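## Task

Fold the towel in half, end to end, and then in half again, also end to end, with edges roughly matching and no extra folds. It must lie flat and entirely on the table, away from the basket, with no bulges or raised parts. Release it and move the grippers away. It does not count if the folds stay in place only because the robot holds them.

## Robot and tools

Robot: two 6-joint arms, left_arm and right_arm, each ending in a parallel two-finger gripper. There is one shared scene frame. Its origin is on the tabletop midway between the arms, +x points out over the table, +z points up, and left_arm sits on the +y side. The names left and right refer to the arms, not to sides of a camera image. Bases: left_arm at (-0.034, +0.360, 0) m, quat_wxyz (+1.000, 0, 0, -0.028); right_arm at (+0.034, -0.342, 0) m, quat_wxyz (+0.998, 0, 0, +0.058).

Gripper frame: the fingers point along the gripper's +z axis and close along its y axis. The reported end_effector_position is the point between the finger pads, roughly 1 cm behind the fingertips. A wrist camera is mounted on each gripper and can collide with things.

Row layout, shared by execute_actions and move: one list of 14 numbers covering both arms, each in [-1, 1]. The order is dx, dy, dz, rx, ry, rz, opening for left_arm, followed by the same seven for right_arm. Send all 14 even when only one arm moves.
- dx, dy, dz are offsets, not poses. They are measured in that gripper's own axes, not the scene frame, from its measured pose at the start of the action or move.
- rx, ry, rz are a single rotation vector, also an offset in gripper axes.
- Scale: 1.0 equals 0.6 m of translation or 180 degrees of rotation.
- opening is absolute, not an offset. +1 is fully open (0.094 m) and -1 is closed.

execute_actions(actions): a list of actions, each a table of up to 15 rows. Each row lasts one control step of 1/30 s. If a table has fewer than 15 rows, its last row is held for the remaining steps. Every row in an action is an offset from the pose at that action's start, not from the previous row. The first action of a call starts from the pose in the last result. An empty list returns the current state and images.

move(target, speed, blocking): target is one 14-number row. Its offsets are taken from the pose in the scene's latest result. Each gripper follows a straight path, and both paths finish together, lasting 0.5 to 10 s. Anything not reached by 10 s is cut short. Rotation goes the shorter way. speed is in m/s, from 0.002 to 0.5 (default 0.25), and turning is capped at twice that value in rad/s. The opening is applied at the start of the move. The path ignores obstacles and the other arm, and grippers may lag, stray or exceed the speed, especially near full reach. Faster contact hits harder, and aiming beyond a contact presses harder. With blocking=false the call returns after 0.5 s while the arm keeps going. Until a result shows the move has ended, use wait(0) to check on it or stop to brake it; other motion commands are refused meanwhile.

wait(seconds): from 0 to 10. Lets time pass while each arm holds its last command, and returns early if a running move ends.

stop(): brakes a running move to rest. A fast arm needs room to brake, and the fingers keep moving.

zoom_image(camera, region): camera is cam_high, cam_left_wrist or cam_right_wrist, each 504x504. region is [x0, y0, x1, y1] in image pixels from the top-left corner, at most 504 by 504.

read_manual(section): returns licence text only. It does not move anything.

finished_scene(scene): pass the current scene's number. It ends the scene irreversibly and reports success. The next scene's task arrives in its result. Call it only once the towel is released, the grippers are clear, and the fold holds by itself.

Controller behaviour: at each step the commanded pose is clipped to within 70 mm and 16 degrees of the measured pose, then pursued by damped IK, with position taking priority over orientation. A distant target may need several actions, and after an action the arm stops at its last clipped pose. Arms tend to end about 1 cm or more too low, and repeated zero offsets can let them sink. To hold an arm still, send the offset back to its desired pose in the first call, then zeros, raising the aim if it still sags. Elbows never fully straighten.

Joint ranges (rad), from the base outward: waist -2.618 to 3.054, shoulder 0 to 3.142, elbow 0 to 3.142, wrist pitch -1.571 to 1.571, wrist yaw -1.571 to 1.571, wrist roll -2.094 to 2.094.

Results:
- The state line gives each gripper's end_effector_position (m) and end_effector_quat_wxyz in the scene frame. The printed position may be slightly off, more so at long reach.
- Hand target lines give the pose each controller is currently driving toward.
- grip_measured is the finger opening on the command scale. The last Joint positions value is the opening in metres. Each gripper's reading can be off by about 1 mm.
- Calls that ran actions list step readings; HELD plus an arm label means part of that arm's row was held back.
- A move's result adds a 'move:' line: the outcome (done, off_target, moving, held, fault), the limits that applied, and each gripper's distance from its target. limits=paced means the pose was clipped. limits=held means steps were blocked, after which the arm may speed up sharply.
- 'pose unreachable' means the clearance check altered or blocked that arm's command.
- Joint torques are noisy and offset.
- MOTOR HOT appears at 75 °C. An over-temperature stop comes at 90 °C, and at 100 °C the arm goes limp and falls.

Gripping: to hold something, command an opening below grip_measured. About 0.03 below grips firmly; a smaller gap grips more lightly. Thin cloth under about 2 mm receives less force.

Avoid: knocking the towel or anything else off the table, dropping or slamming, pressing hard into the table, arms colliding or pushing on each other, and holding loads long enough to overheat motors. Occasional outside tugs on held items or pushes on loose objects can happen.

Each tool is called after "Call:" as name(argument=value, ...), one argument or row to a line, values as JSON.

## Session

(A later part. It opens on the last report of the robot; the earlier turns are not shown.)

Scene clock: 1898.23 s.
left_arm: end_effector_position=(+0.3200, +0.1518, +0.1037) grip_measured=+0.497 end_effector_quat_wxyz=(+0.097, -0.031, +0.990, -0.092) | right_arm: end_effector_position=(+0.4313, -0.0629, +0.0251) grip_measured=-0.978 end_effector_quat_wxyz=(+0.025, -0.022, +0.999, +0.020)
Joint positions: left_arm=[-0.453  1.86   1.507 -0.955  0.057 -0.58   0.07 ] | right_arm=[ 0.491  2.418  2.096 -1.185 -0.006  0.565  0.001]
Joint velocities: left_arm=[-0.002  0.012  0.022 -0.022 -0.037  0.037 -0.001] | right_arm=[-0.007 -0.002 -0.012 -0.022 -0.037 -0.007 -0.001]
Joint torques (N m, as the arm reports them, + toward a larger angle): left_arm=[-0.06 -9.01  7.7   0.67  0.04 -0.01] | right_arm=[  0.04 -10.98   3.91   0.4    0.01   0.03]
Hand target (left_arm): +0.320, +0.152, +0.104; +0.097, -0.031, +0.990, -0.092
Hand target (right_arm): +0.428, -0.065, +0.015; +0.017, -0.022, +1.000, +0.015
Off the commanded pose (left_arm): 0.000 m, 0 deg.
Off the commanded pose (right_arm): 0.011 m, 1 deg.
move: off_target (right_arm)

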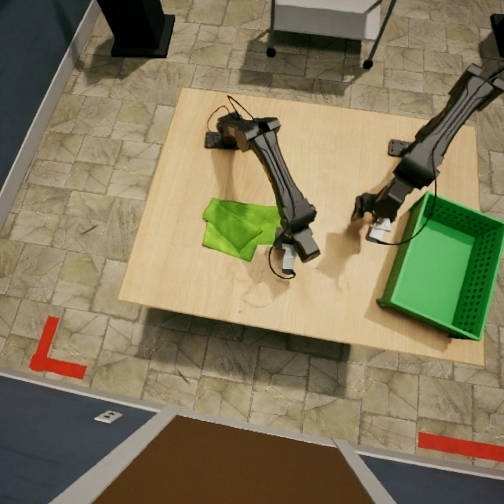

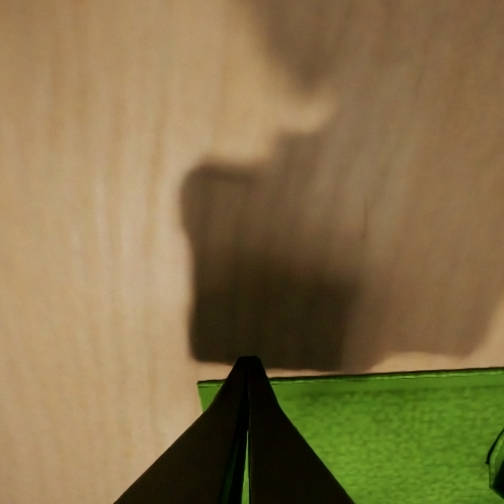

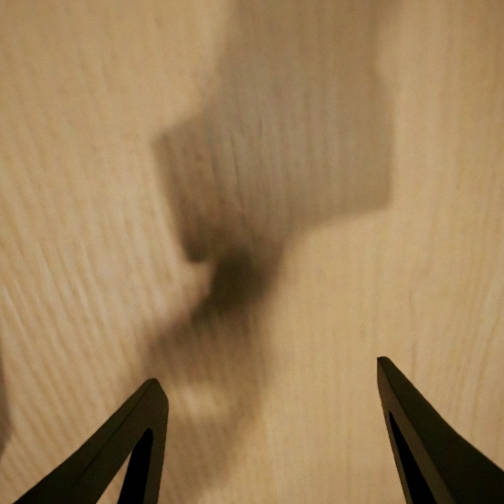

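Closed too high. Reopen, press lower, close.

Call:
move(
  target=[0,0,0,0,0,0,0.5,0.01,0,-0.01,0,0,0,0.28],
)

Call:
move(
  target=[0,0,0,0,0,0,0.5,0,0,0.04,0,0,0,0.28],
)

Call:
move(
  target=[0,0,0,0,0,0,0.5,0,0,0.03,0,0,0,-1],
)

Scene clock: 1903.53 s.
left_arm: end_effector_position=(+0.3200, +0.1518, +0.1037) grip_measured=+0.497 end_effector_quat_wxyz=(+0.097, -0.031, +0.990, -0.092) | right_arm: end_effector_position=(+0.4316, -0.0627, +0.0252) grip_measured=+0.277 end_effector_quat_wxyz=(+0.026, -0.021, +0.999, +0.021)
Joint positions: left_arm=[-0.453  1.86   1.507 -0.955  0.057 -0.58   0.07 ] | right_arm=[ 0.491  2.418  2.096 -1.184 -0.006  0.566  0.06 ]
Joint velocities: left_arm=[ 0.012 -0.012  0.032 -0.095 -0.022  0.095 -0.001] | right_arm=[ 0.002 -0.002 -0.017  0.022  0.007 -0.051 -0.   ]
Joint torques (N m, as the arm reports them, + toward a larger angle): left_arm=[-0.09 -8.98  7.6   0.69  0.06  0.01] | right_arm=[  0.55 -13.6    3.35   0.26   0.02   0.09]
Hand target (left_arm): +0.320, +0.152, +0.104; +0.097, -0.031, +0.990, -0.092
Hand target (right_arm): +0.425, -0.063, +0.031; +0.025, -0.021, +0.999, +0.020
Off the commanded pose (left_arm): 0.000 m, 0 deg.
Off the commanded pose (right_arm): 0.009 m, 0 deg.
move: done

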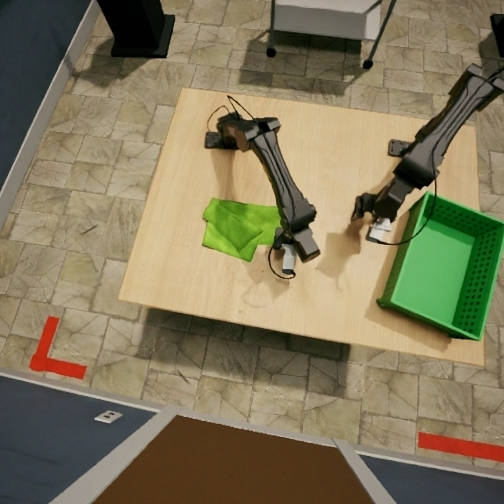

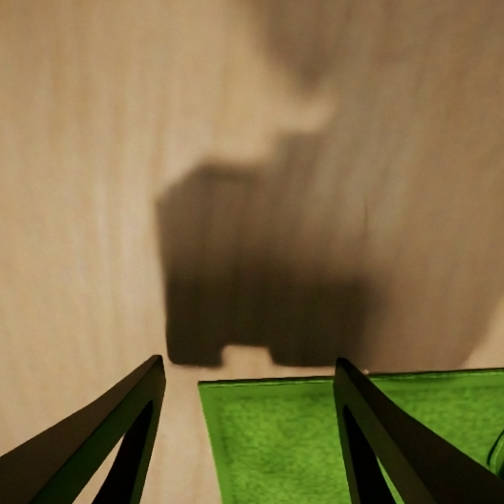

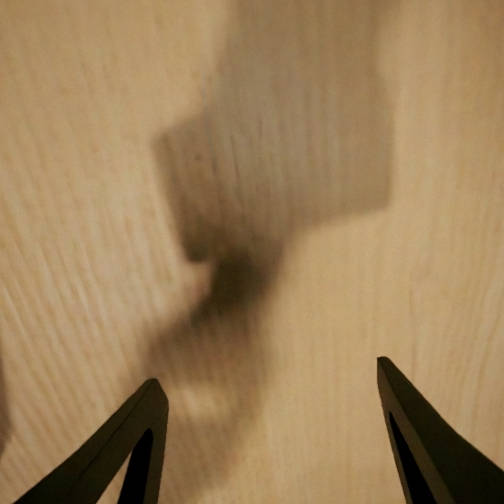

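Scene clock: 1904.23 s.
left_arm: end_effector_position=(+0.3200, +0.1518, +0.1037) grip_measured=+0.497 end_effector_quat_wxyz=(+0.097, -0.031, +0.990, -0.092) | right_arm: end_effector_position=(+0.4363, -0.0594, +0.0192) grip_measured=+0.277 end_effector_quat_wxyz=(+0.036, -0.021, +0.999, +0.028)
Joint positions: left_arm=[-0.453  1.86   1.507 -0.955  0.057 -0.58   0.07 ] | right_arm=[ 0.491  2.418  2.071 -1.132 -0.006  0.567  0.06 ]
Joint velocities: left_arm=[ 0.012 -0.012 -0.022  0.037  0.095 -0.037 -0.001] | right_arm=[-0.007 -0.007 -0.012 -0.037 -0.051  0.022  0.001]
Joint torques (N m, as the arm reports them, + toward a larger angle): left_arm=[-0.04 -9.06  7.69  0.7   0.04 -0.02] | right_arm=[  0.05 -10.34   3.01   0.6    0.01   0.03]
Hand target (left_arm): +0.320, +0.152, +0.104; +0.097, -0.031, +0.990, -0.092
Hand target (right_arm): +0.432, -0.062, +0.002; +0.026, -0.021, +0.999, +0.021
Off the commanded pose (left_arm): 0.000 m, 0 deg.
Off the commanded pose (right_arm): 0.018 m, 1 deg.
move: off_target (right_arm)

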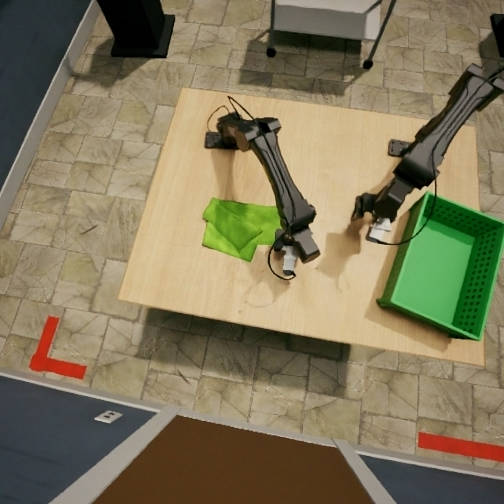

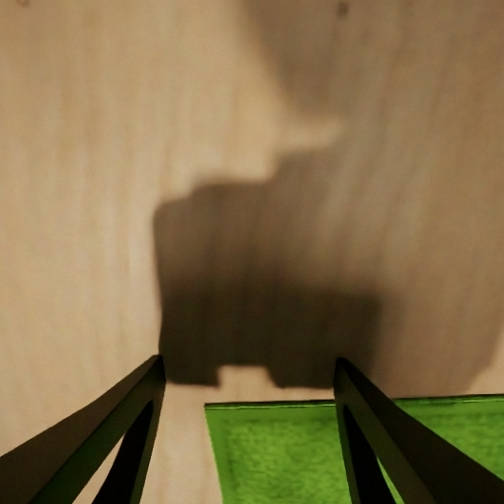

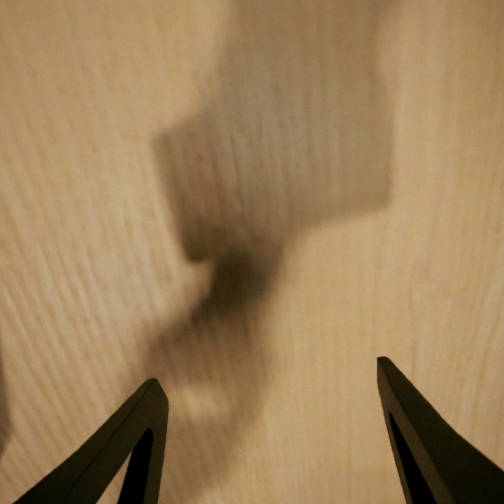

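Scene clock: 1904.93 s.
left_arm: end_effector_position=(+0.3200, +0.1518, +0.1037) grip_measured=+0.497 end_effector_quat_wxyz=(+0.097, -0.031, +0.990, -0.092) | right_arm: end_effector_position=(+0.4421, -0.0554, +0.0185) grip_measured=-0.978 end_effector_quat_wxyz=(+0.049, -0.021, +0.998, +0.036)
Joint positions: left_arm=[-0.453  1.86   1.507 -0.955  0.057 -0.58   0.07 ] | right_arm=[ 0.491  2.418  2.065 -1.097 -0.006  0.567  0.001]
Joint velocities: left_arm=[ 0.002 -0.012  0.002  0.007 -0.007 -0.066 -0.   ] | right_arm=[-0.022  0.002 -0.002 -0.022  0.007 -0.022  0.   ]
Joint torques (N m, as the arm reports them, + toward a larger angle): left_arm=[ 0.07 -9.14  7.68  0.7   0.04 -0.02] | right_arm=[  0.08 -10.53   3.22   0.56   0.     0.  ]
Hand target (left_arm): +0.320, +0.152, +0.104; +0.097, -0.031, +0.990, -0.092
Hand target (right_arm): +0.437, -0.059, +0.002; +0.036, -0.021, +0.999, +0.028
Off the commanded pose (left_arm): 0.000 m, 0 deg.
Off the commanded pose (right_arm): 0.018 m, 2 deg.
move: off_target (right_arm)

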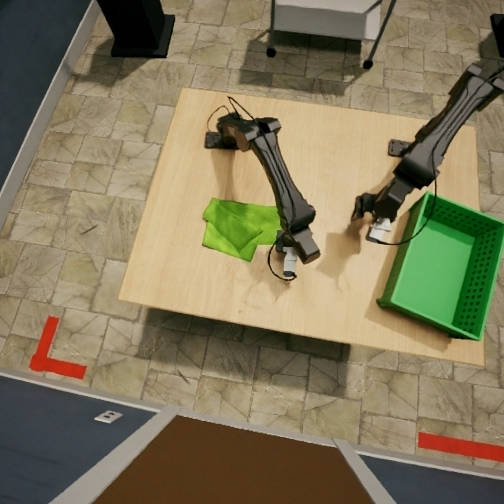

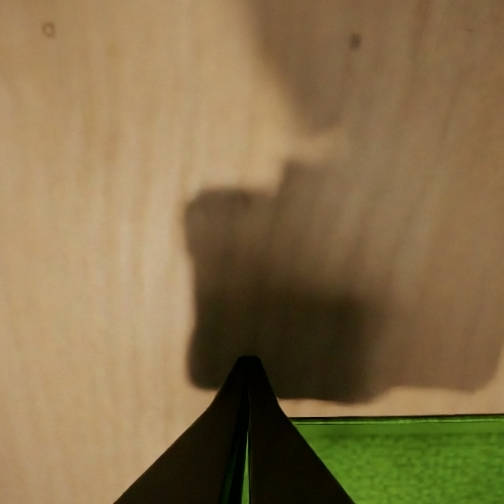

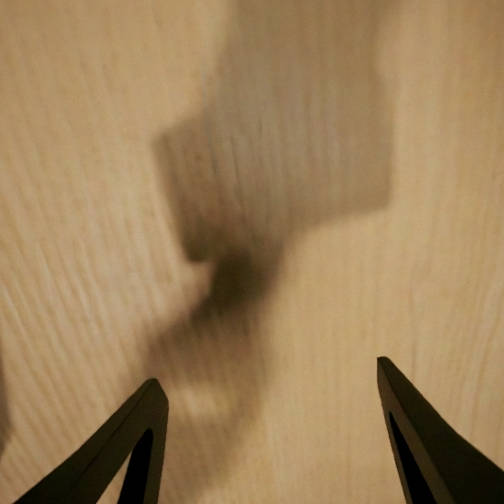

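Call:
move(
  target=[0,0,0,0,0,0,0.5,0.08,-0.005,-0.05,0.023,0.031,0,0.28],
)

Call:
move(
  target=[0,0,0,0,0,0,0.5,0,0,0.06,0,0,0,0.28],
)

Scene clock: 1913.73 s.
left_arm: end_effector_position=(+0.3200, +0.1518, +0.1037) grip_measured=+0.497 end_effector_quat_wxyz=(+0.097, -0.031, +0.990, -0.092) | right_arm: end_effector_position=(+0.3975, -0.0575, +0.0404) grip_measured=+0.277 end_effector_quat_wxyz=(+0.003, -0.022, +1.000, +0.008)
Joint positions: left_arm=[-0.453  1.86   1.507 -0.955  0.057 -0.58   0.07 ] | right_arm=[ 0.541  2.353  2.045 -1.248 -0.01   0.614  0.06 ]
Joint velocities: left_arm=[ 0.007  0.022 -0.002  0.022 -0.007 -0.022 -0.002] | right_arm=[-0.007  0.007  0.007  0.007  0.051  0.022 -0.001]
Joint torques (N m, as the arm reports them, + toward a larger angle): left_arm=[-0.07 -9.13  7.6   0.7   0.06  0.  ] | right_arm=[  0.26 -12.48   3.75   0.03   0.12   0.1 ]
Hand target (left_arm): +0.320, +0.152, +0.104; +0.097, -0.031, +0.990, -0.092
Hand target (right_arm): +0.392, -0.062, +0.043; +0.001, -0.021, +1.000, -0.001
Off the commanded pose (left_arm): 0.000 m, 0 deg.
Off the commanded pose (right_arm): 0.008 m, 1 deg.
move: done

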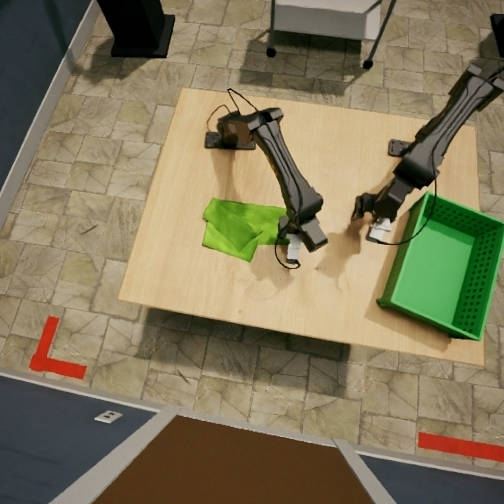

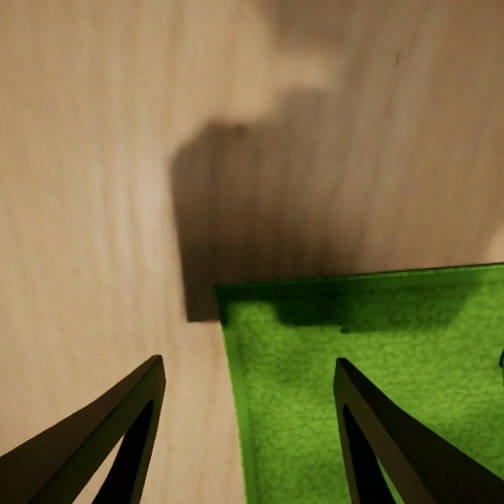

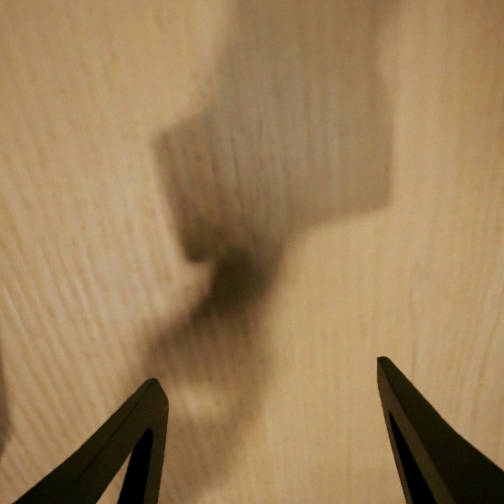

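Scene clock: 1914.57 s.
left_arm: end_effector_position=(+0.3200, +0.1518, +0.1037) grip_measured=+0.497 end_effector_quat_wxyz=(+0.097, -0.031, +0.990, -0.092) | right_arm: end_effector_position=(+0.4000, -0.0556, +0.0197) grip_measured=+0.277 end_effector_quat_wxyz=(+0.012, -0.022, +1.000, +0.015)
Joint positions: left_arm=[-0.453  1.86   1.507 -0.955  0.057 -0.58   0.07 ] | right_arm=[ 0.541  2.353  1.961 -1.143 -0.01   0.614  0.06 ]
Joint velocities: left_arm=[-0.002  0.017 -0.007 -0.022 -0.022 -0.007 -0.   ] | right_arm=[0.017 0.002 0.007 0.037 0.007 0.007 0.   ]
Joint torques (N m, as the arm reports them, + toward a larger angle): left_arm=[-0.09 -9.1   7.64  0.7   0.03 -0.03] | right_arm=[ 0.1  -9.85  3.76  0.43  0.    0.03]
Hand target (left_arm): +0.320, +0.152, +0.104; +0.097, -0.031, +0.990, -0.092
Hand target (right_arm): +0.397, -0.057, +0.005; +0.003, -0.022, +1.000, +0.008
Off the commanded pose (left_arm): 0.000 m, 0 deg.
Off the commanded pose (right_arm): 0.016 m, 1 deg.
move: off_target (right_arm)

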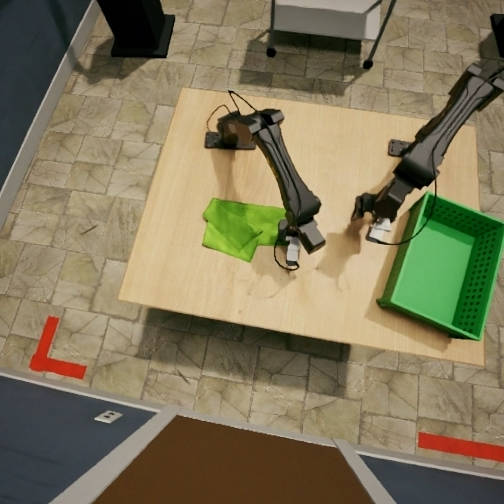

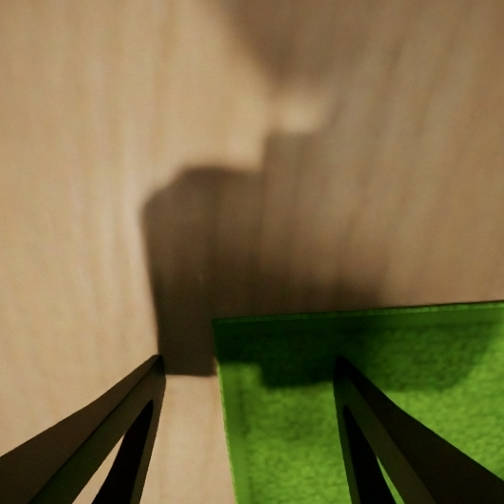

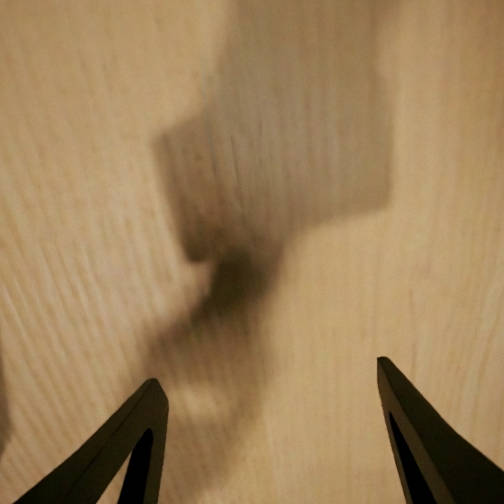

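Call:
move(
  target=[0,0,0,0,0,0,0.5,0,0,0.03,0,0,0,-1],
)

Scene clock: 1919.67 s.
left_arm: end_effector_position=(+0.3200, +0.1518, +0.1037) grip_measured=+0.497 end_effector_quat_wxyz=(+0.097, -0.031, +0.990, -0.092) | right_arm: end_effector_position=(+0.4028, -0.0534, +0.0182) grip_measured=-0.978 end_effector_quat_wxyz=(+0.018, -0.022, +0.999, +0.019)
Joint positions: left_arm=[-0.453  1.86   1.507 -0.955  0.057 -0.58   0.07 ] | right_arm=[ 0.541  2.353  1.955 -1.121 -0.01   0.614  0.001]
Joint velocities: left_arm=[ 0.002 -0.007  0.017  0.095 -0.037  0.022 -0.001] | right_arm=[ 0.007 -0.012 -0.027 -0.037 -0.007  0.037 -0.001]
Joint torques (N m, as the arm reports them, + toward a larger angle): left_arm=[-0.02 -9.08  7.64  0.69  0.05  0.  ] | right_arm=[  0.04 -10.29   2.81   0.6    0.03   0.03]
Hand target (left_arm): +0.320, +0.152, +0.104; +0.097, -0.031, +0.990, -0.092
Hand target (right_arm): +0.400, -0.055, +0.002; +0.011, -0.022, +1.000, +0.015
Off the commanded pose (left_arm): 0.000 m, 0 deg.
Off the commanded pose (right_arm): 0.017 m, 1 deg.
move: off_target (right_arm)

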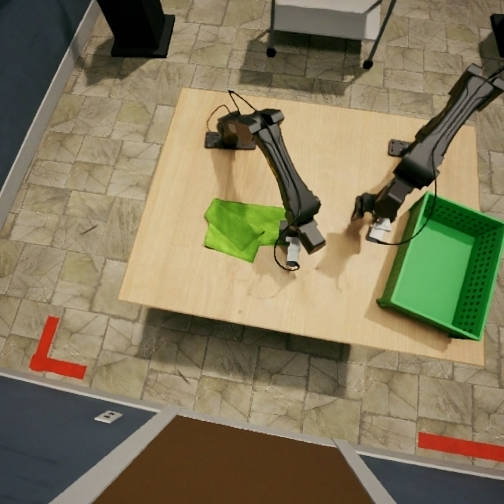

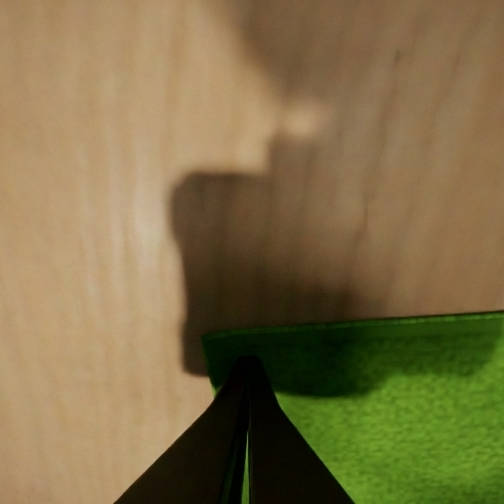

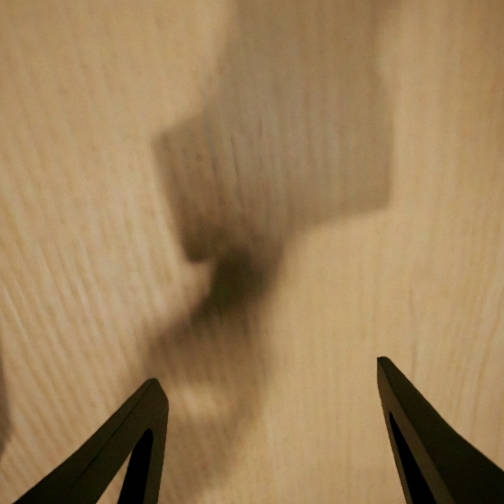

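Call:
move(
  target=[0,0,0,0,0,0,0.5,0.005,0,-0.02,0,0,0,0.28],
)

Call:
move(
  target=[0,0,0,0,0,0,0.5,0,0,0.04,0,0,0,0.28],
)

Call:
move(
  target=[0,0,0,0,0,0,0.5,0,0,0.03,0,0,0,-1],
)

Scene clock: 1924.77 s.
left_arm: end_effector_position=(+0.3200, +0.1518, +0.1037) grip_measured=+0.497 end_effector_quat_wxyz=(+0.097, -0.031, +0.990, -0.092) | right_arm: end_effector_position=(+0.4001, -0.0529, +0.0202) grip_measured=+0.277 end_effector_quat_wxyz=(+0.013, -0.022, +0.999, +0.022)
Joint positions: left_arm=[-0.453  1.86   1.507 -0.955  0.057 -0.58   0.07 ] | right_arm=[ 0.542  2.348  1.955 -1.13  -0.02   0.614  0.06 ]
Joint velocities: left_arm=[-0.022 -0.002  0.007 -0.022 -0.037 -0.051 -0.001] | right_arm=[ 0.017 -0.017 -0.007 -0.037 -0.066 -0.037  0.   ]
Joint torques (N m, as the arm reports them, + toward a larger angle): left_arm=[-0.06 -9.09  7.67  0.69  0.04  0.  ] | right_arm=[  0.26 -12.43   6.06   0.11   0.09   0.07]
Hand target (left_arm): +0.320, +0.152, +0.104; +0.097, -0.031, +0.990, -0.092
Hand target (right_arm): +0.400, -0.054, +0.030; +0.018, -0.022, +0.999, +0.019
Off the commanded pose (left_arm): 0.000 m, 0 deg.
Off the commanded pose (right_arm): 0.010 m, 1 deg.
move: done

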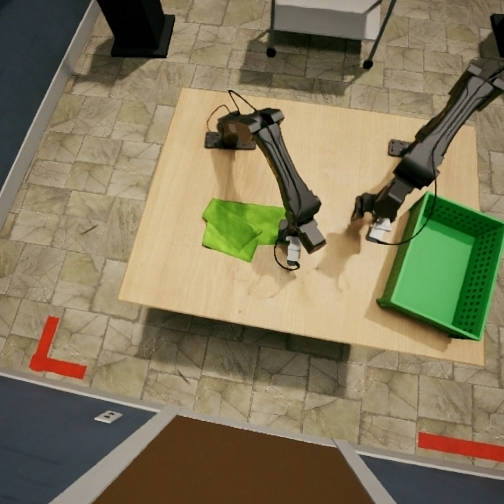

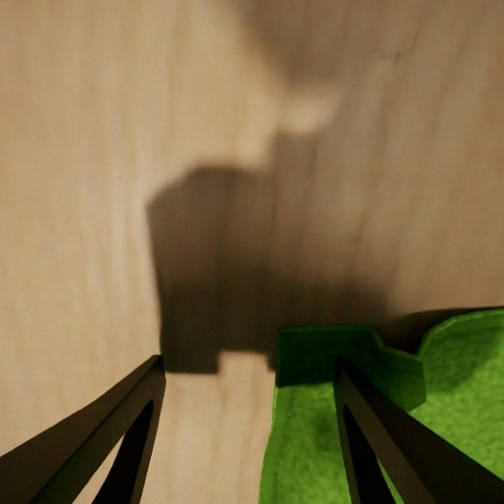

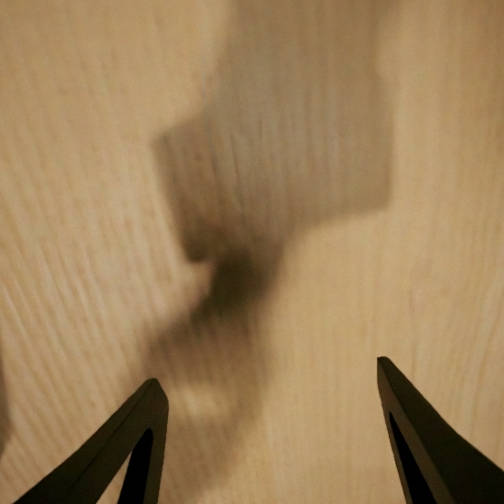

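Scene clock: 1925.47 s.
left_arm: end_effector_position=(+0.3200, +0.1518, +0.1037) grip_measured=+0.497 end_effector_quat_wxyz=(+0.097, -0.031, +0.990, -0.092) | right_arm: end_effector_position=(+0.4022, -0.0513, +0.0182) grip_measured=+0.277 end_effector_quat_wxyz=(+0.018, -0.022, +0.999, +0.025)
Joint positions: left_arm=[-0.453  1.86   1.507 -0.955  0.057 -0.58   0.07 ] | right_arm=[ 0.542  2.348  1.947 -1.11  -0.02   0.615  0.06 ]
Joint velocities: left_arm=[-0.007  0.012 -0.007 -0.037 -0.081 -0.007 -0.   ] | right_arm=[ 0.022 -0.017  0.007 -0.007  0.037 -0.037  0.001]
Joint torques (N m, as the arm reports them, + toward a larger angle): left_arm=[ 0.01 -9.15  7.64  0.68  0.05 -0.02] | right_arm=[ 0.11 -9.79  1.91  0.79  0.01  0.02]
Hand target (left_arm): +0.320, +0.152, +0.104; +0.097, -0.031, +0.990, -0.092
Hand target (right_arm): +0.400, -0.053, -0.003; +0.012, -0.022, +0.999, +0.021
Off the commanded pose (left_arm): 0.000 m, 0 deg.
Off the commanded pose (right_arm): 0.022 m, 1 deg.
move: off_target (right_arm)

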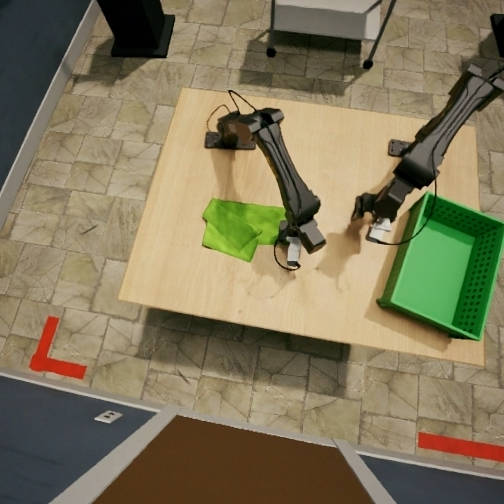

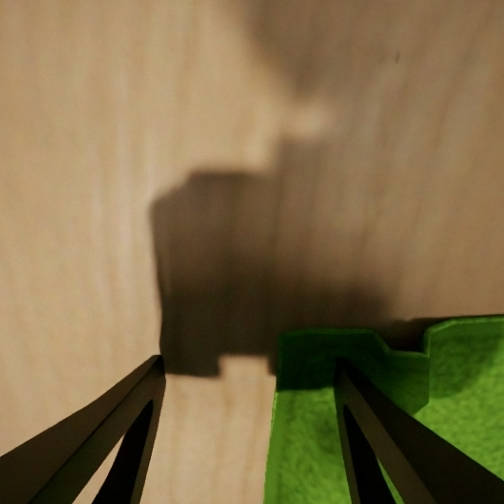

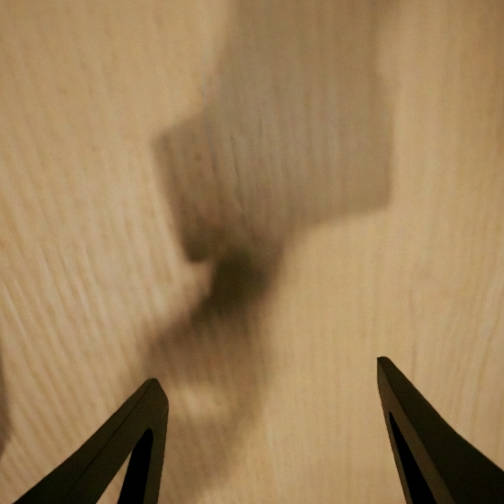

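Scene clock: 1926.17 s.
left_arm: end_effector_position=(+0.3200, +0.1518, +0.1037) grip_measured=+0.497 end_effector_quat_wxyz=(+0.097, -0.031, +0.990, -0.092) | right_arm: end_effector_position=(+0.4025, -0.0527, +0.0192) grip_measured=-0.972 end_effector_quat_wxyz=(+0.020, -0.022, +0.999, +0.022)
Joint positions: left_arm=[-0.453  1.86   1.507 -0.955  0.057 -0.58   0.07 ] | right_arm=[ 0.542  2.346  1.947 -1.114 -0.012  0.615  0.001]
Joint velocities: left_arm=[ 0.002  0.017 -0.002 -0.022 -0.007 -0.007  0.   ] | right_arm=[ 0.002  0.002 -0.002 -0.022 -0.037 -0.037  0.001]
Joint torques (N m, as the arm reports them, + toward a larger angle): left_arm=[ 0.03 -9.08  7.59  0.7   0.06  0.  ] | right_arm=[ 0.16 -9.98  2.51  0.83 -0.05  0.05]
Hand target (left_arm): +0.320, +0.152, +0.104; +0.097, -0.031, +0.990, -0.092
Hand target (right_arm): +0.402, -0.051, +0.001; +0.017, -0.022, +0.999, +0.025
Off the commanded pose (left_arm): 0.000 m, 0 deg.
Off the commanded pose (right_arm): 0.019 m, 0 deg.
move: off_target (right_arm)

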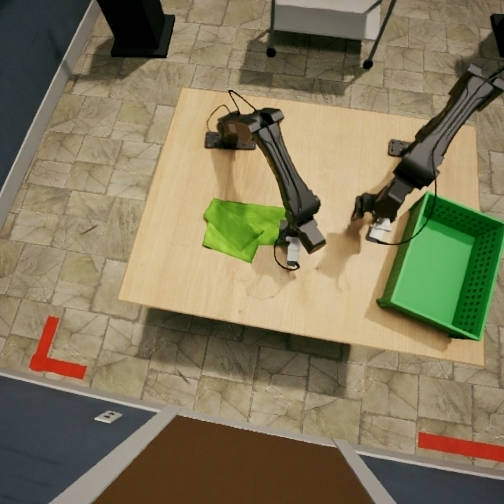

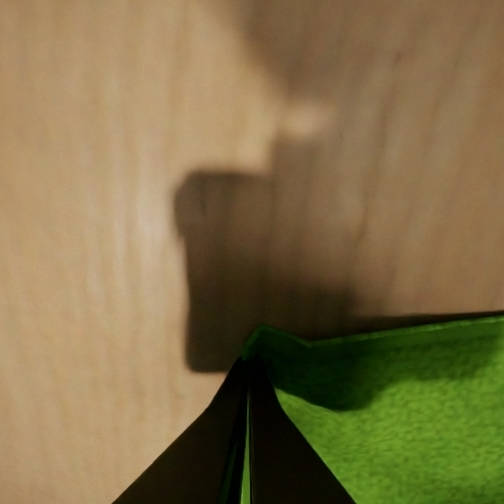

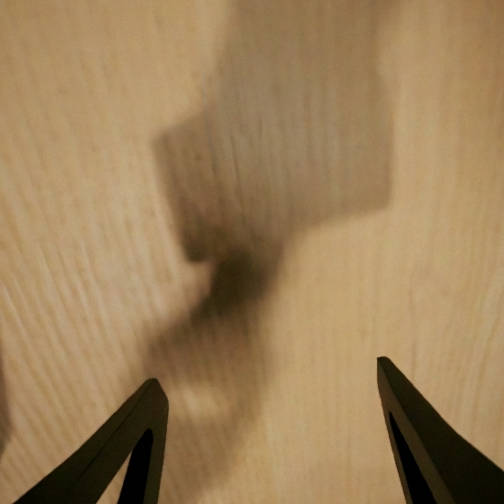

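Marginal hold; lift.

Call:
move(
  target=[0,0,0,0,0,0,0.5,0,0,-0.2,0,0,0,-1],
  speed=0.15,
)

Scene clock: 1933.13 s.
left_arm: end_effector_position=(+0.3200, +0.1518, +0.1037) grip_measured=+0.497 end_effector_quat_wxyz=(+0.097, -0.031, +0.990, -0.092) | right_arm: end_effector_position=(+0.3980, -0.0566, +0.1314) grip_measured=-0.973 end_effector_quat_wxyz=(+0.024, -0.022, +0.999, +0.025)
Joint positions: left_arm=[-0.453  1.86   1.507 -0.955  0.057 -0.58   0.07 ] | right_arm=[ 0.542  2.337  2.38  -1.546 -0.011  0.615  0.001]
Joint velocities: left_arm=[ 0.002  0.002 -0.007  0.037 -0.037 -0.051  0.   ] | right_arm=[-0.012 -0.027  0.012  0.022 -0.022  0.037 -0.001]
Joint torques (N m, as the arm reports them, + toward a larger angle): left_arm=[-0.06 -9.22  7.62  0.7   0.04 -0.01] | right_arm=[ -0.24 -11.42   6.64   0.2   -0.01   0.01]
Hand target (left_arm): +0.320, +0.152, +0.104; +0.097, -0.031, +0.990, -0.092
Hand target (right_arm): +0.399, -0.057, +0.139; +0.028, -0.022, +0.999, +0.029
Off the commanded pose (left_arm): 0.000 m, 0 deg.
Off the commanded pose (right_arm): 0.008 m, 1 deg.
joint sent to its limit (right arm) — the command would take joint 4 (wrist pitch) past its lower limit, so that joint was sent only as far as its limit.
move: done

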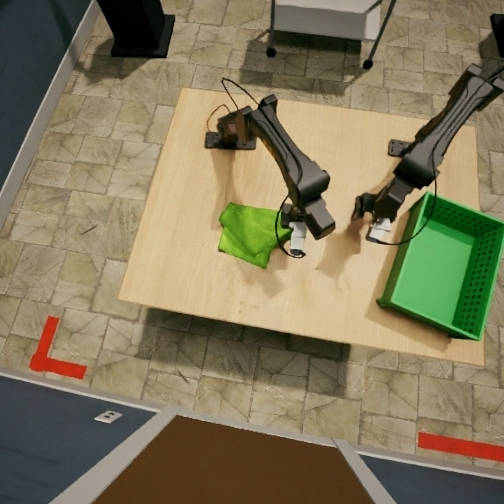

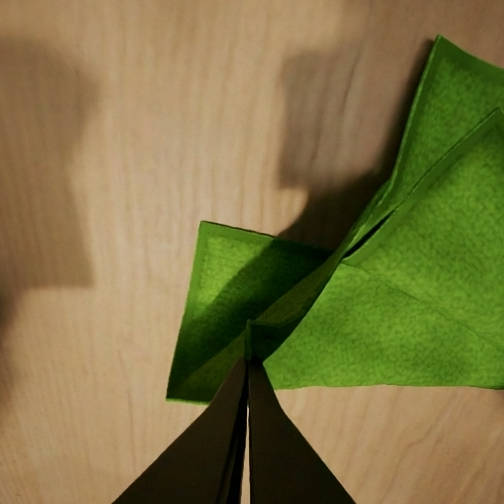

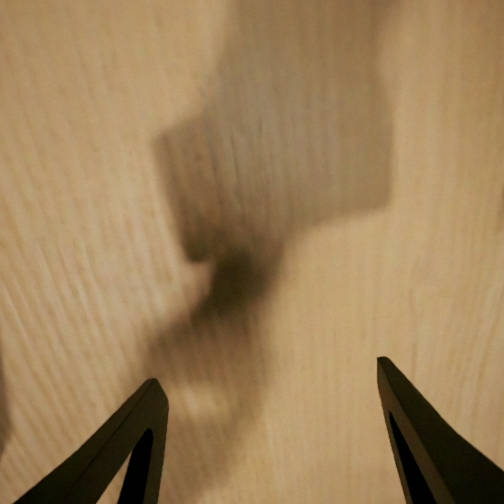

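Call:
move(
  target=[0,0,0,0,0,0,0.5,0.05,-0.68,0,0,0,0,-1],
  speed=0.15,
)

Scene clock: 1940.80 s.
left_arm: end_effector_position=(+0.3200, +0.1518, +0.1037) grip_measured=+0.497 end_effector_quat_wxyz=(+0.097, -0.031, +0.990, -0.092) | right_arm: end_effector_position=(+0.3841, -0.4667, +0.1122) grip_measured=-0.973 end_effector_quat_wxyz=(+0.023, -0.019, +1.000, +0.011)
Joint positions: left_arm=[-0.453  1.86   1.507 -0.955  0.057 -0.58   0.07 ] | right_arm=[-0.48   1.922  1.658 -1.272 -0.037 -0.401  0.001]
Joint velocities: left_arm=[-0.017 -0.002 -0.002 -0.037  0.007  0.007  0.   ] | right_arm=[-0.017  0.007  0.002 -0.022 -0.037 -0.022 -0.   ]
Joint torques (N m, as the arm reports them, + toward a larger angle): left_arm=[-0.02 -9.08  7.64  0.71  0.09 -0.02] | right_arm=[ 0.06 -7.22  7.73  0.14 -0.12 -0.05]
Hand target (left_arm): +0.320, +0.152, +0.104; +0.097, -0.031, +0.990, -0.092
Hand target (right_arm): +0.389, -0.467, +0.114; +0.026, -0.022, +0.999, +0.016
Off the commanded pose (left_arm): 0.000 m, 0 deg.
Off the commanded pose (right_arm): 0.003 m, 2 deg.
move: done

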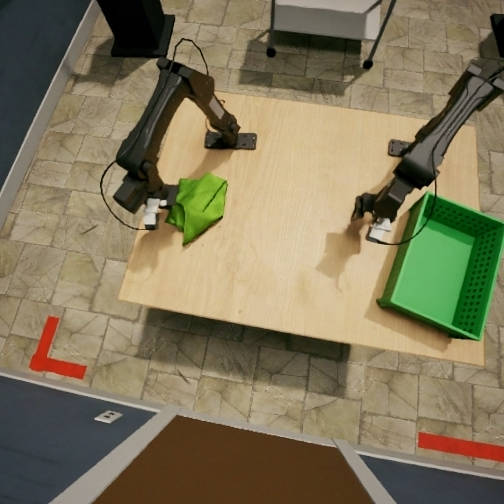

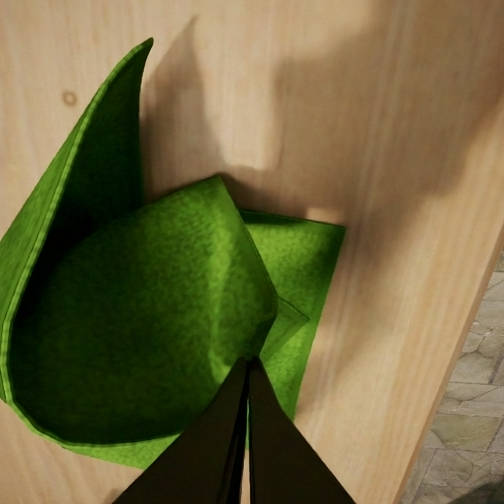

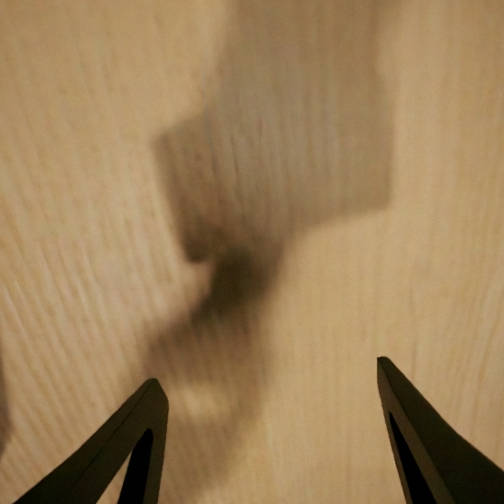

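Call:
move(
  target=[0,0,0,0,0,0,0.5,0,0.85,-0.1,0,0,0,-1],
  speed=0.15,
)

Scene clock: 1951.03 s.
left_arm: end_effector_position=(+0.3200, +0.1518, +0.1037) grip_measured=+0.497 end_effector_quat_wxyz=(+0.097, -0.031, +0.990, -0.092) | right_arm: end_effector_position=(+0.3558, +0.0407, +0.1870) grip_measured=-0.973 end_effector_quat_wxyz=(+0.091, -0.021, +0.990, +0.110)
Joint positions: left_arm=[-0.453  1.86   1.507 -0.955  0.057 -0.58   0.07 ] | right_arm=[ 0.749  2.37   2.637 -1.552 -0.01   0.824  0.001]
Joint velocities: left_arm=[-0.002 -0.002 -0.007  0.022 -0.066  0.022  0.   ] | right_arm=[-0.017 -0.007 -0.002  0.022 -0.066  0.081 -0.001]
Joint torques (N m, as the arm reports them, + toward a larger angle): left_arm=[-0.05 -9.06  7.69  0.71  0.05 -0.02] | right_arm=[ 0.18 -9.87  7.33  0.61  0.1   0.05]
Hand target (left_arm): +0.320, +0.152, +0.104; +0.097, -0.031, +0.990, -0.092
Hand target (right_arm): +0.359, +0.042, +0.187; +0.097, -0.018, +0.989, +0.109
Off the commanded pose (left_arm): 0.000 m, 0 deg.
Off the commanded pose (right_arm): 0.008 m, 14 deg.
joint sent to its limit (right arm) — the command would take joint 4 (wrist pitch) past its lower limit, so that joint was sent only as far as its limit.
move: off_target (right_arm)

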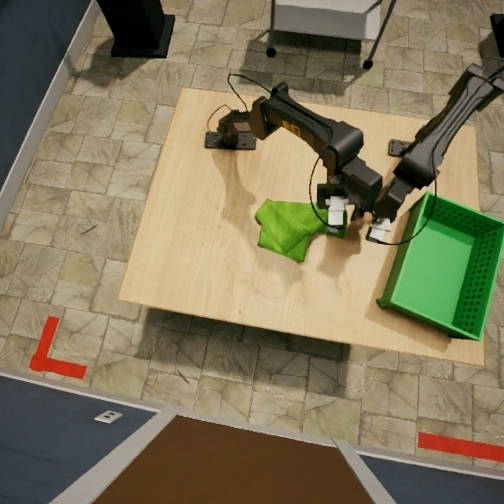

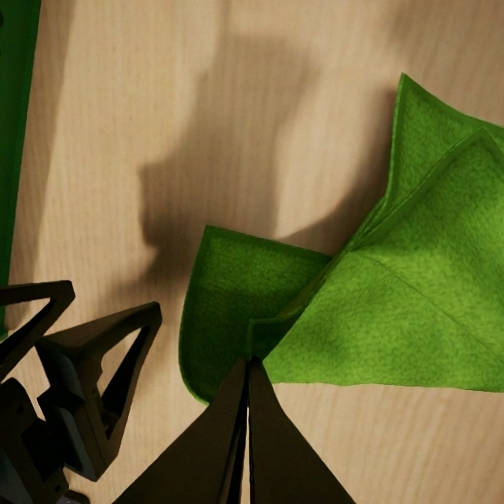

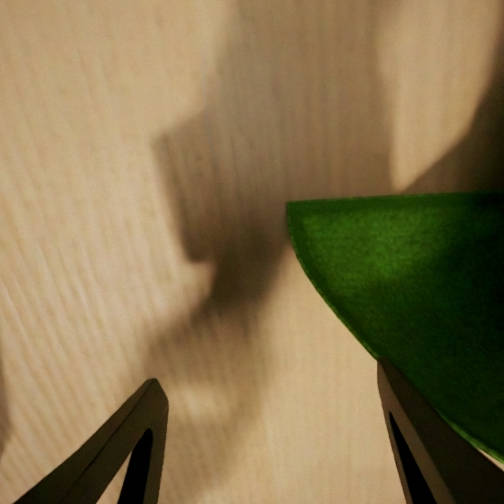

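Call:
move(
  target=[0,0,0,0,0,0,0.5,0.1,-0.4,-0.5,0,0,0,-1],
  speed=0.2,
)

Scene clock: 1958.23 s.
left_arm: end_effector_position=(+0.3200, +0.1518, +0.1037) grip_measured=+0.497 end_effector_quat_wxyz=(+0.097, -0.031, +0.990, -0.092) | right_arm: end_effector_position=(+0.2662, -0.2574, +0.4129) grip_measured=-0.972 end_effector_quat_wxyz=(+0.354, +0.008, +0.919, +0.174)
Joint positions: left_arm=[-0.453  1.86   1.507 -0.955  0.057 -0.58   0.07 ] | right_arm=[ 0.113  1.252  2.035 -1.555 -0.158  0.314  0.001]
Joint velocities: left_arm=[ 0.002 -0.002  0.007  0.037  0.007 -0.007  0.001] | right_arm=[-0.002  0.002 -0.012  0.037 -0.022 -0.037 -0.001]
Joint torques (N m, as the arm reports them, + toward a larger angle): left_arm=[-0.01 -9.14  7.63  0.7   0.06 -0.01] | right_arm=[-0.71 -2.27  3.84  1.34 -0.15 -0.02]
Hand target (left_arm): +0.320, +0.152, +0.104; +0.097, -0.031, +0.990, -0.092
Hand target (right_arm): +0.262, -0.259, +0.416; +0.359, +0.005, +0.917, +0.176
Off the commanded pose (left_arm): 0.000 m, 0 deg.
Off the commanded pose (right_arm): 0.008 m, 32 deg; orientation clipped at the last step of the last action.
joint sent to its limit (right arm) — the command would take joint 4 (wrist pitch) past its lower limit, so that joint was sent only as far as its limit.
move: off_target (right_arm); limits=paced

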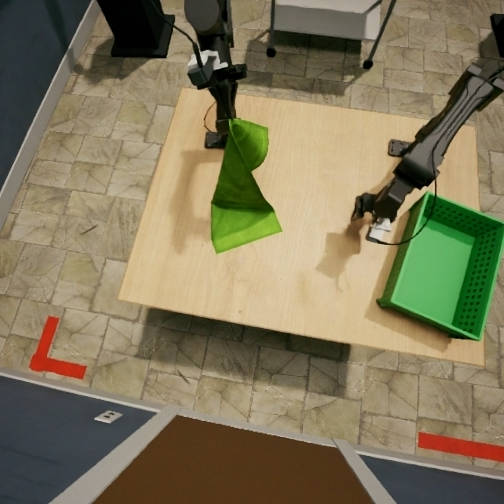

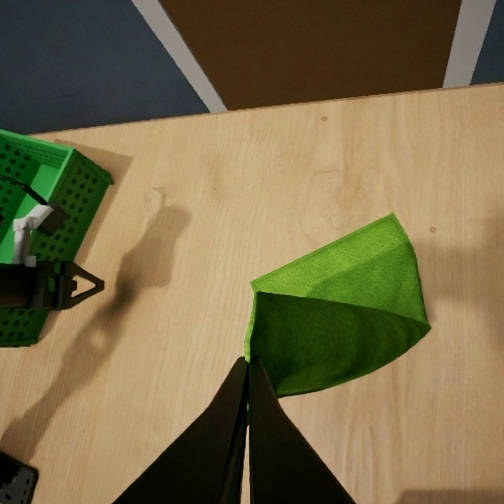

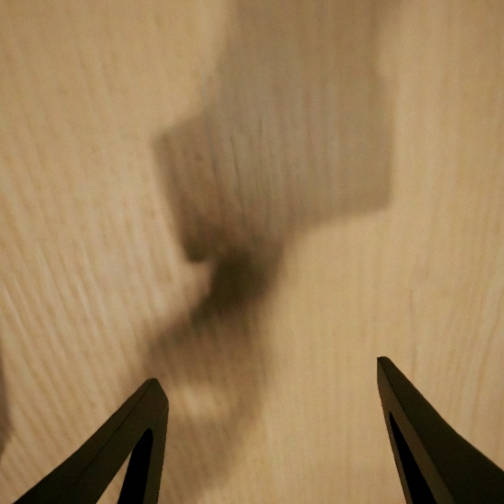

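Call:
move(
  target=[0,0,0,0,0,0,0.5,0.127,0.108,0.417,0.11,0.225,0,-1],
  speed=0.2,
)

Scene clock: 1969.10 s.
left_arm: end_effector_position=(+0.3200, +0.1518, +0.1037) grip_measured=+0.497 end_effector_quat_wxyz=(+0.097, -0.031, +0.990, -0.092) | right_arm: end_effector_position=(+0.3626, -0.1147, +0.2021) grip_measured=-0.973 end_effector_quat_wxyz=(+0.057, +0.010, +0.998, +0.039)
Joint positions: left_arm=[-0.453  1.86   1.507 -0.955  0.057 -0.58   0.07 ] | right_arm=[ 0.486  1.996  2.117 -1.554  0.001  0.622  0.001]
Joint velocities: left_arm=[0.007 0.012 0.002 0.037 0.022 0.037 0.001] | right_arm=[ 0.022  0.002 -0.017 -0.066  0.037  0.022 -0.001]
Joint torques (N m, as the arm reports them, + toward a larger angle): left_arm=[-0.13 -9.04  7.62  0.69  0.07 -0.02] | right_arm=[ 0.62 -8.32  7.77  0.38 -0.03  0.1 ]
Hand target (left_arm): +0.320, +0.152, +0.104; +0.097, -0.031, +0.990, -0.092
Hand target (right_arm): +0.363, -0.108, +0.209; +0.064, +0.008, +0.997, +0.049
Off the commanded pose (left_arm): 0.000 m, 0 deg.
Off the commanded pose (right_arm): 0.013 m, 6 deg.
joint sent to its limit (right arm) — the command would take joint 4 (wrist pitch) past its lower limit, so that joint was sent only as far as its limit.
move: off_target (right_arm)

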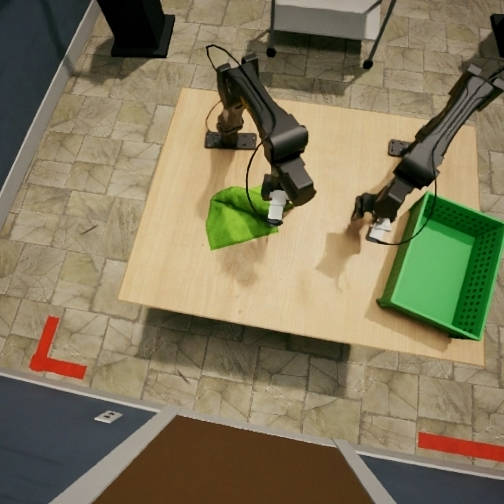

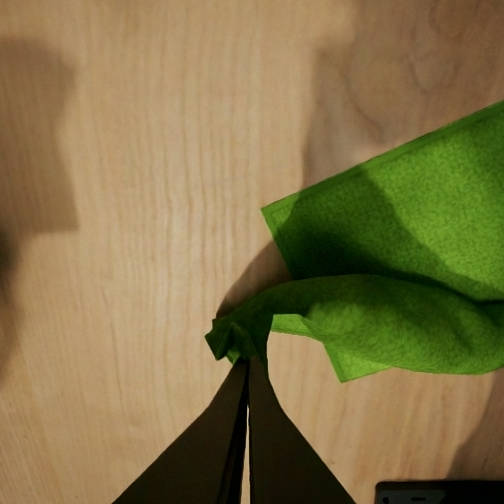

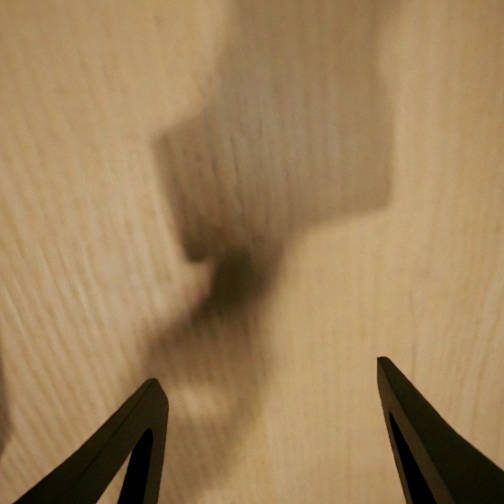

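Call:
move(
  target=[0,0,0,0,0,0,0.5,-0.05,-0.6,0.15,0.025,0.036,0,-1],
  speed=0.15,
)

Scene clock: 1979.10 s.
left_arm: end_effector_position=(+0.3200, +0.1518, +0.1037) grip_measured=+0.497 end_effector_quat_wxyz=(+0.097, -0.031, +0.990, -0.092) | right_arm: end_effector_position=(+0.3905, -0.4642, +0.0889) grip_measured=-0.973 end_effector_quat_wxyz=(-0.007, +0.013, +1.000, -0.001)
Joint positions: left_arm=[-0.453  1.86   1.507 -0.955  0.057 -0.58   0.07 ] | right_arm=[-0.448  1.996  1.67  -1.258  0.006 -0.305  0.001]
Joint velocities: left_arm=[ 0.012 -0.017  0.017 -0.007  0.022  0.007  0.001] | right_arm=[-0.022 -0.007 -0.007 -0.037 -0.022 -0.007 -0.   ]
Joint torques (N m, as the arm reports them, + toward a larger angle): left_arm=[ 0.   -9.12  7.66  0.67  0.04 -0.03] | right_arm=[-0.14 -7.87  7.46  0.21  0.08  0.  ]
Hand target (left_arm): +0.320, +0.152, +0.104; +0.097, -0.031, +0.990, -0.092
Hand target (right_arm): +0.399, -0.469, +0.091; +0.002, +0.010, +1.000, -0.008
Off the commanded pose (left_arm): 0.000 m, 0 deg.
Off the commanded pose (right_arm): 0.008 m, 1 deg.
move: done

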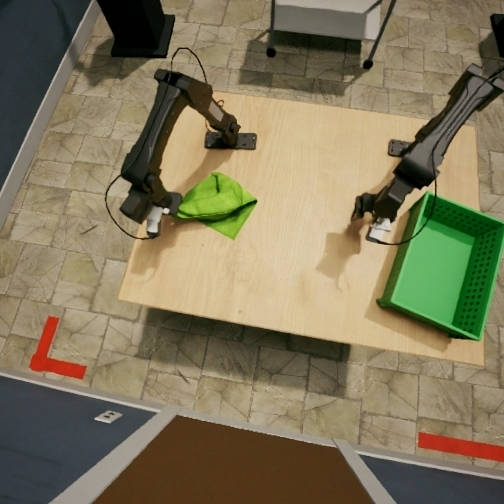

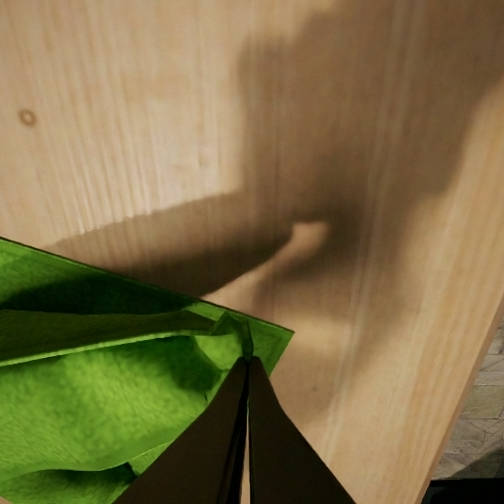

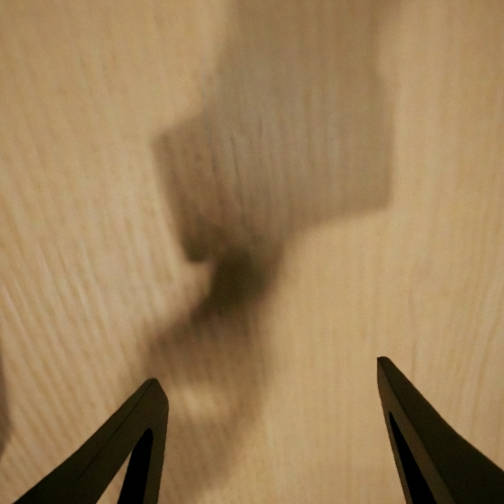

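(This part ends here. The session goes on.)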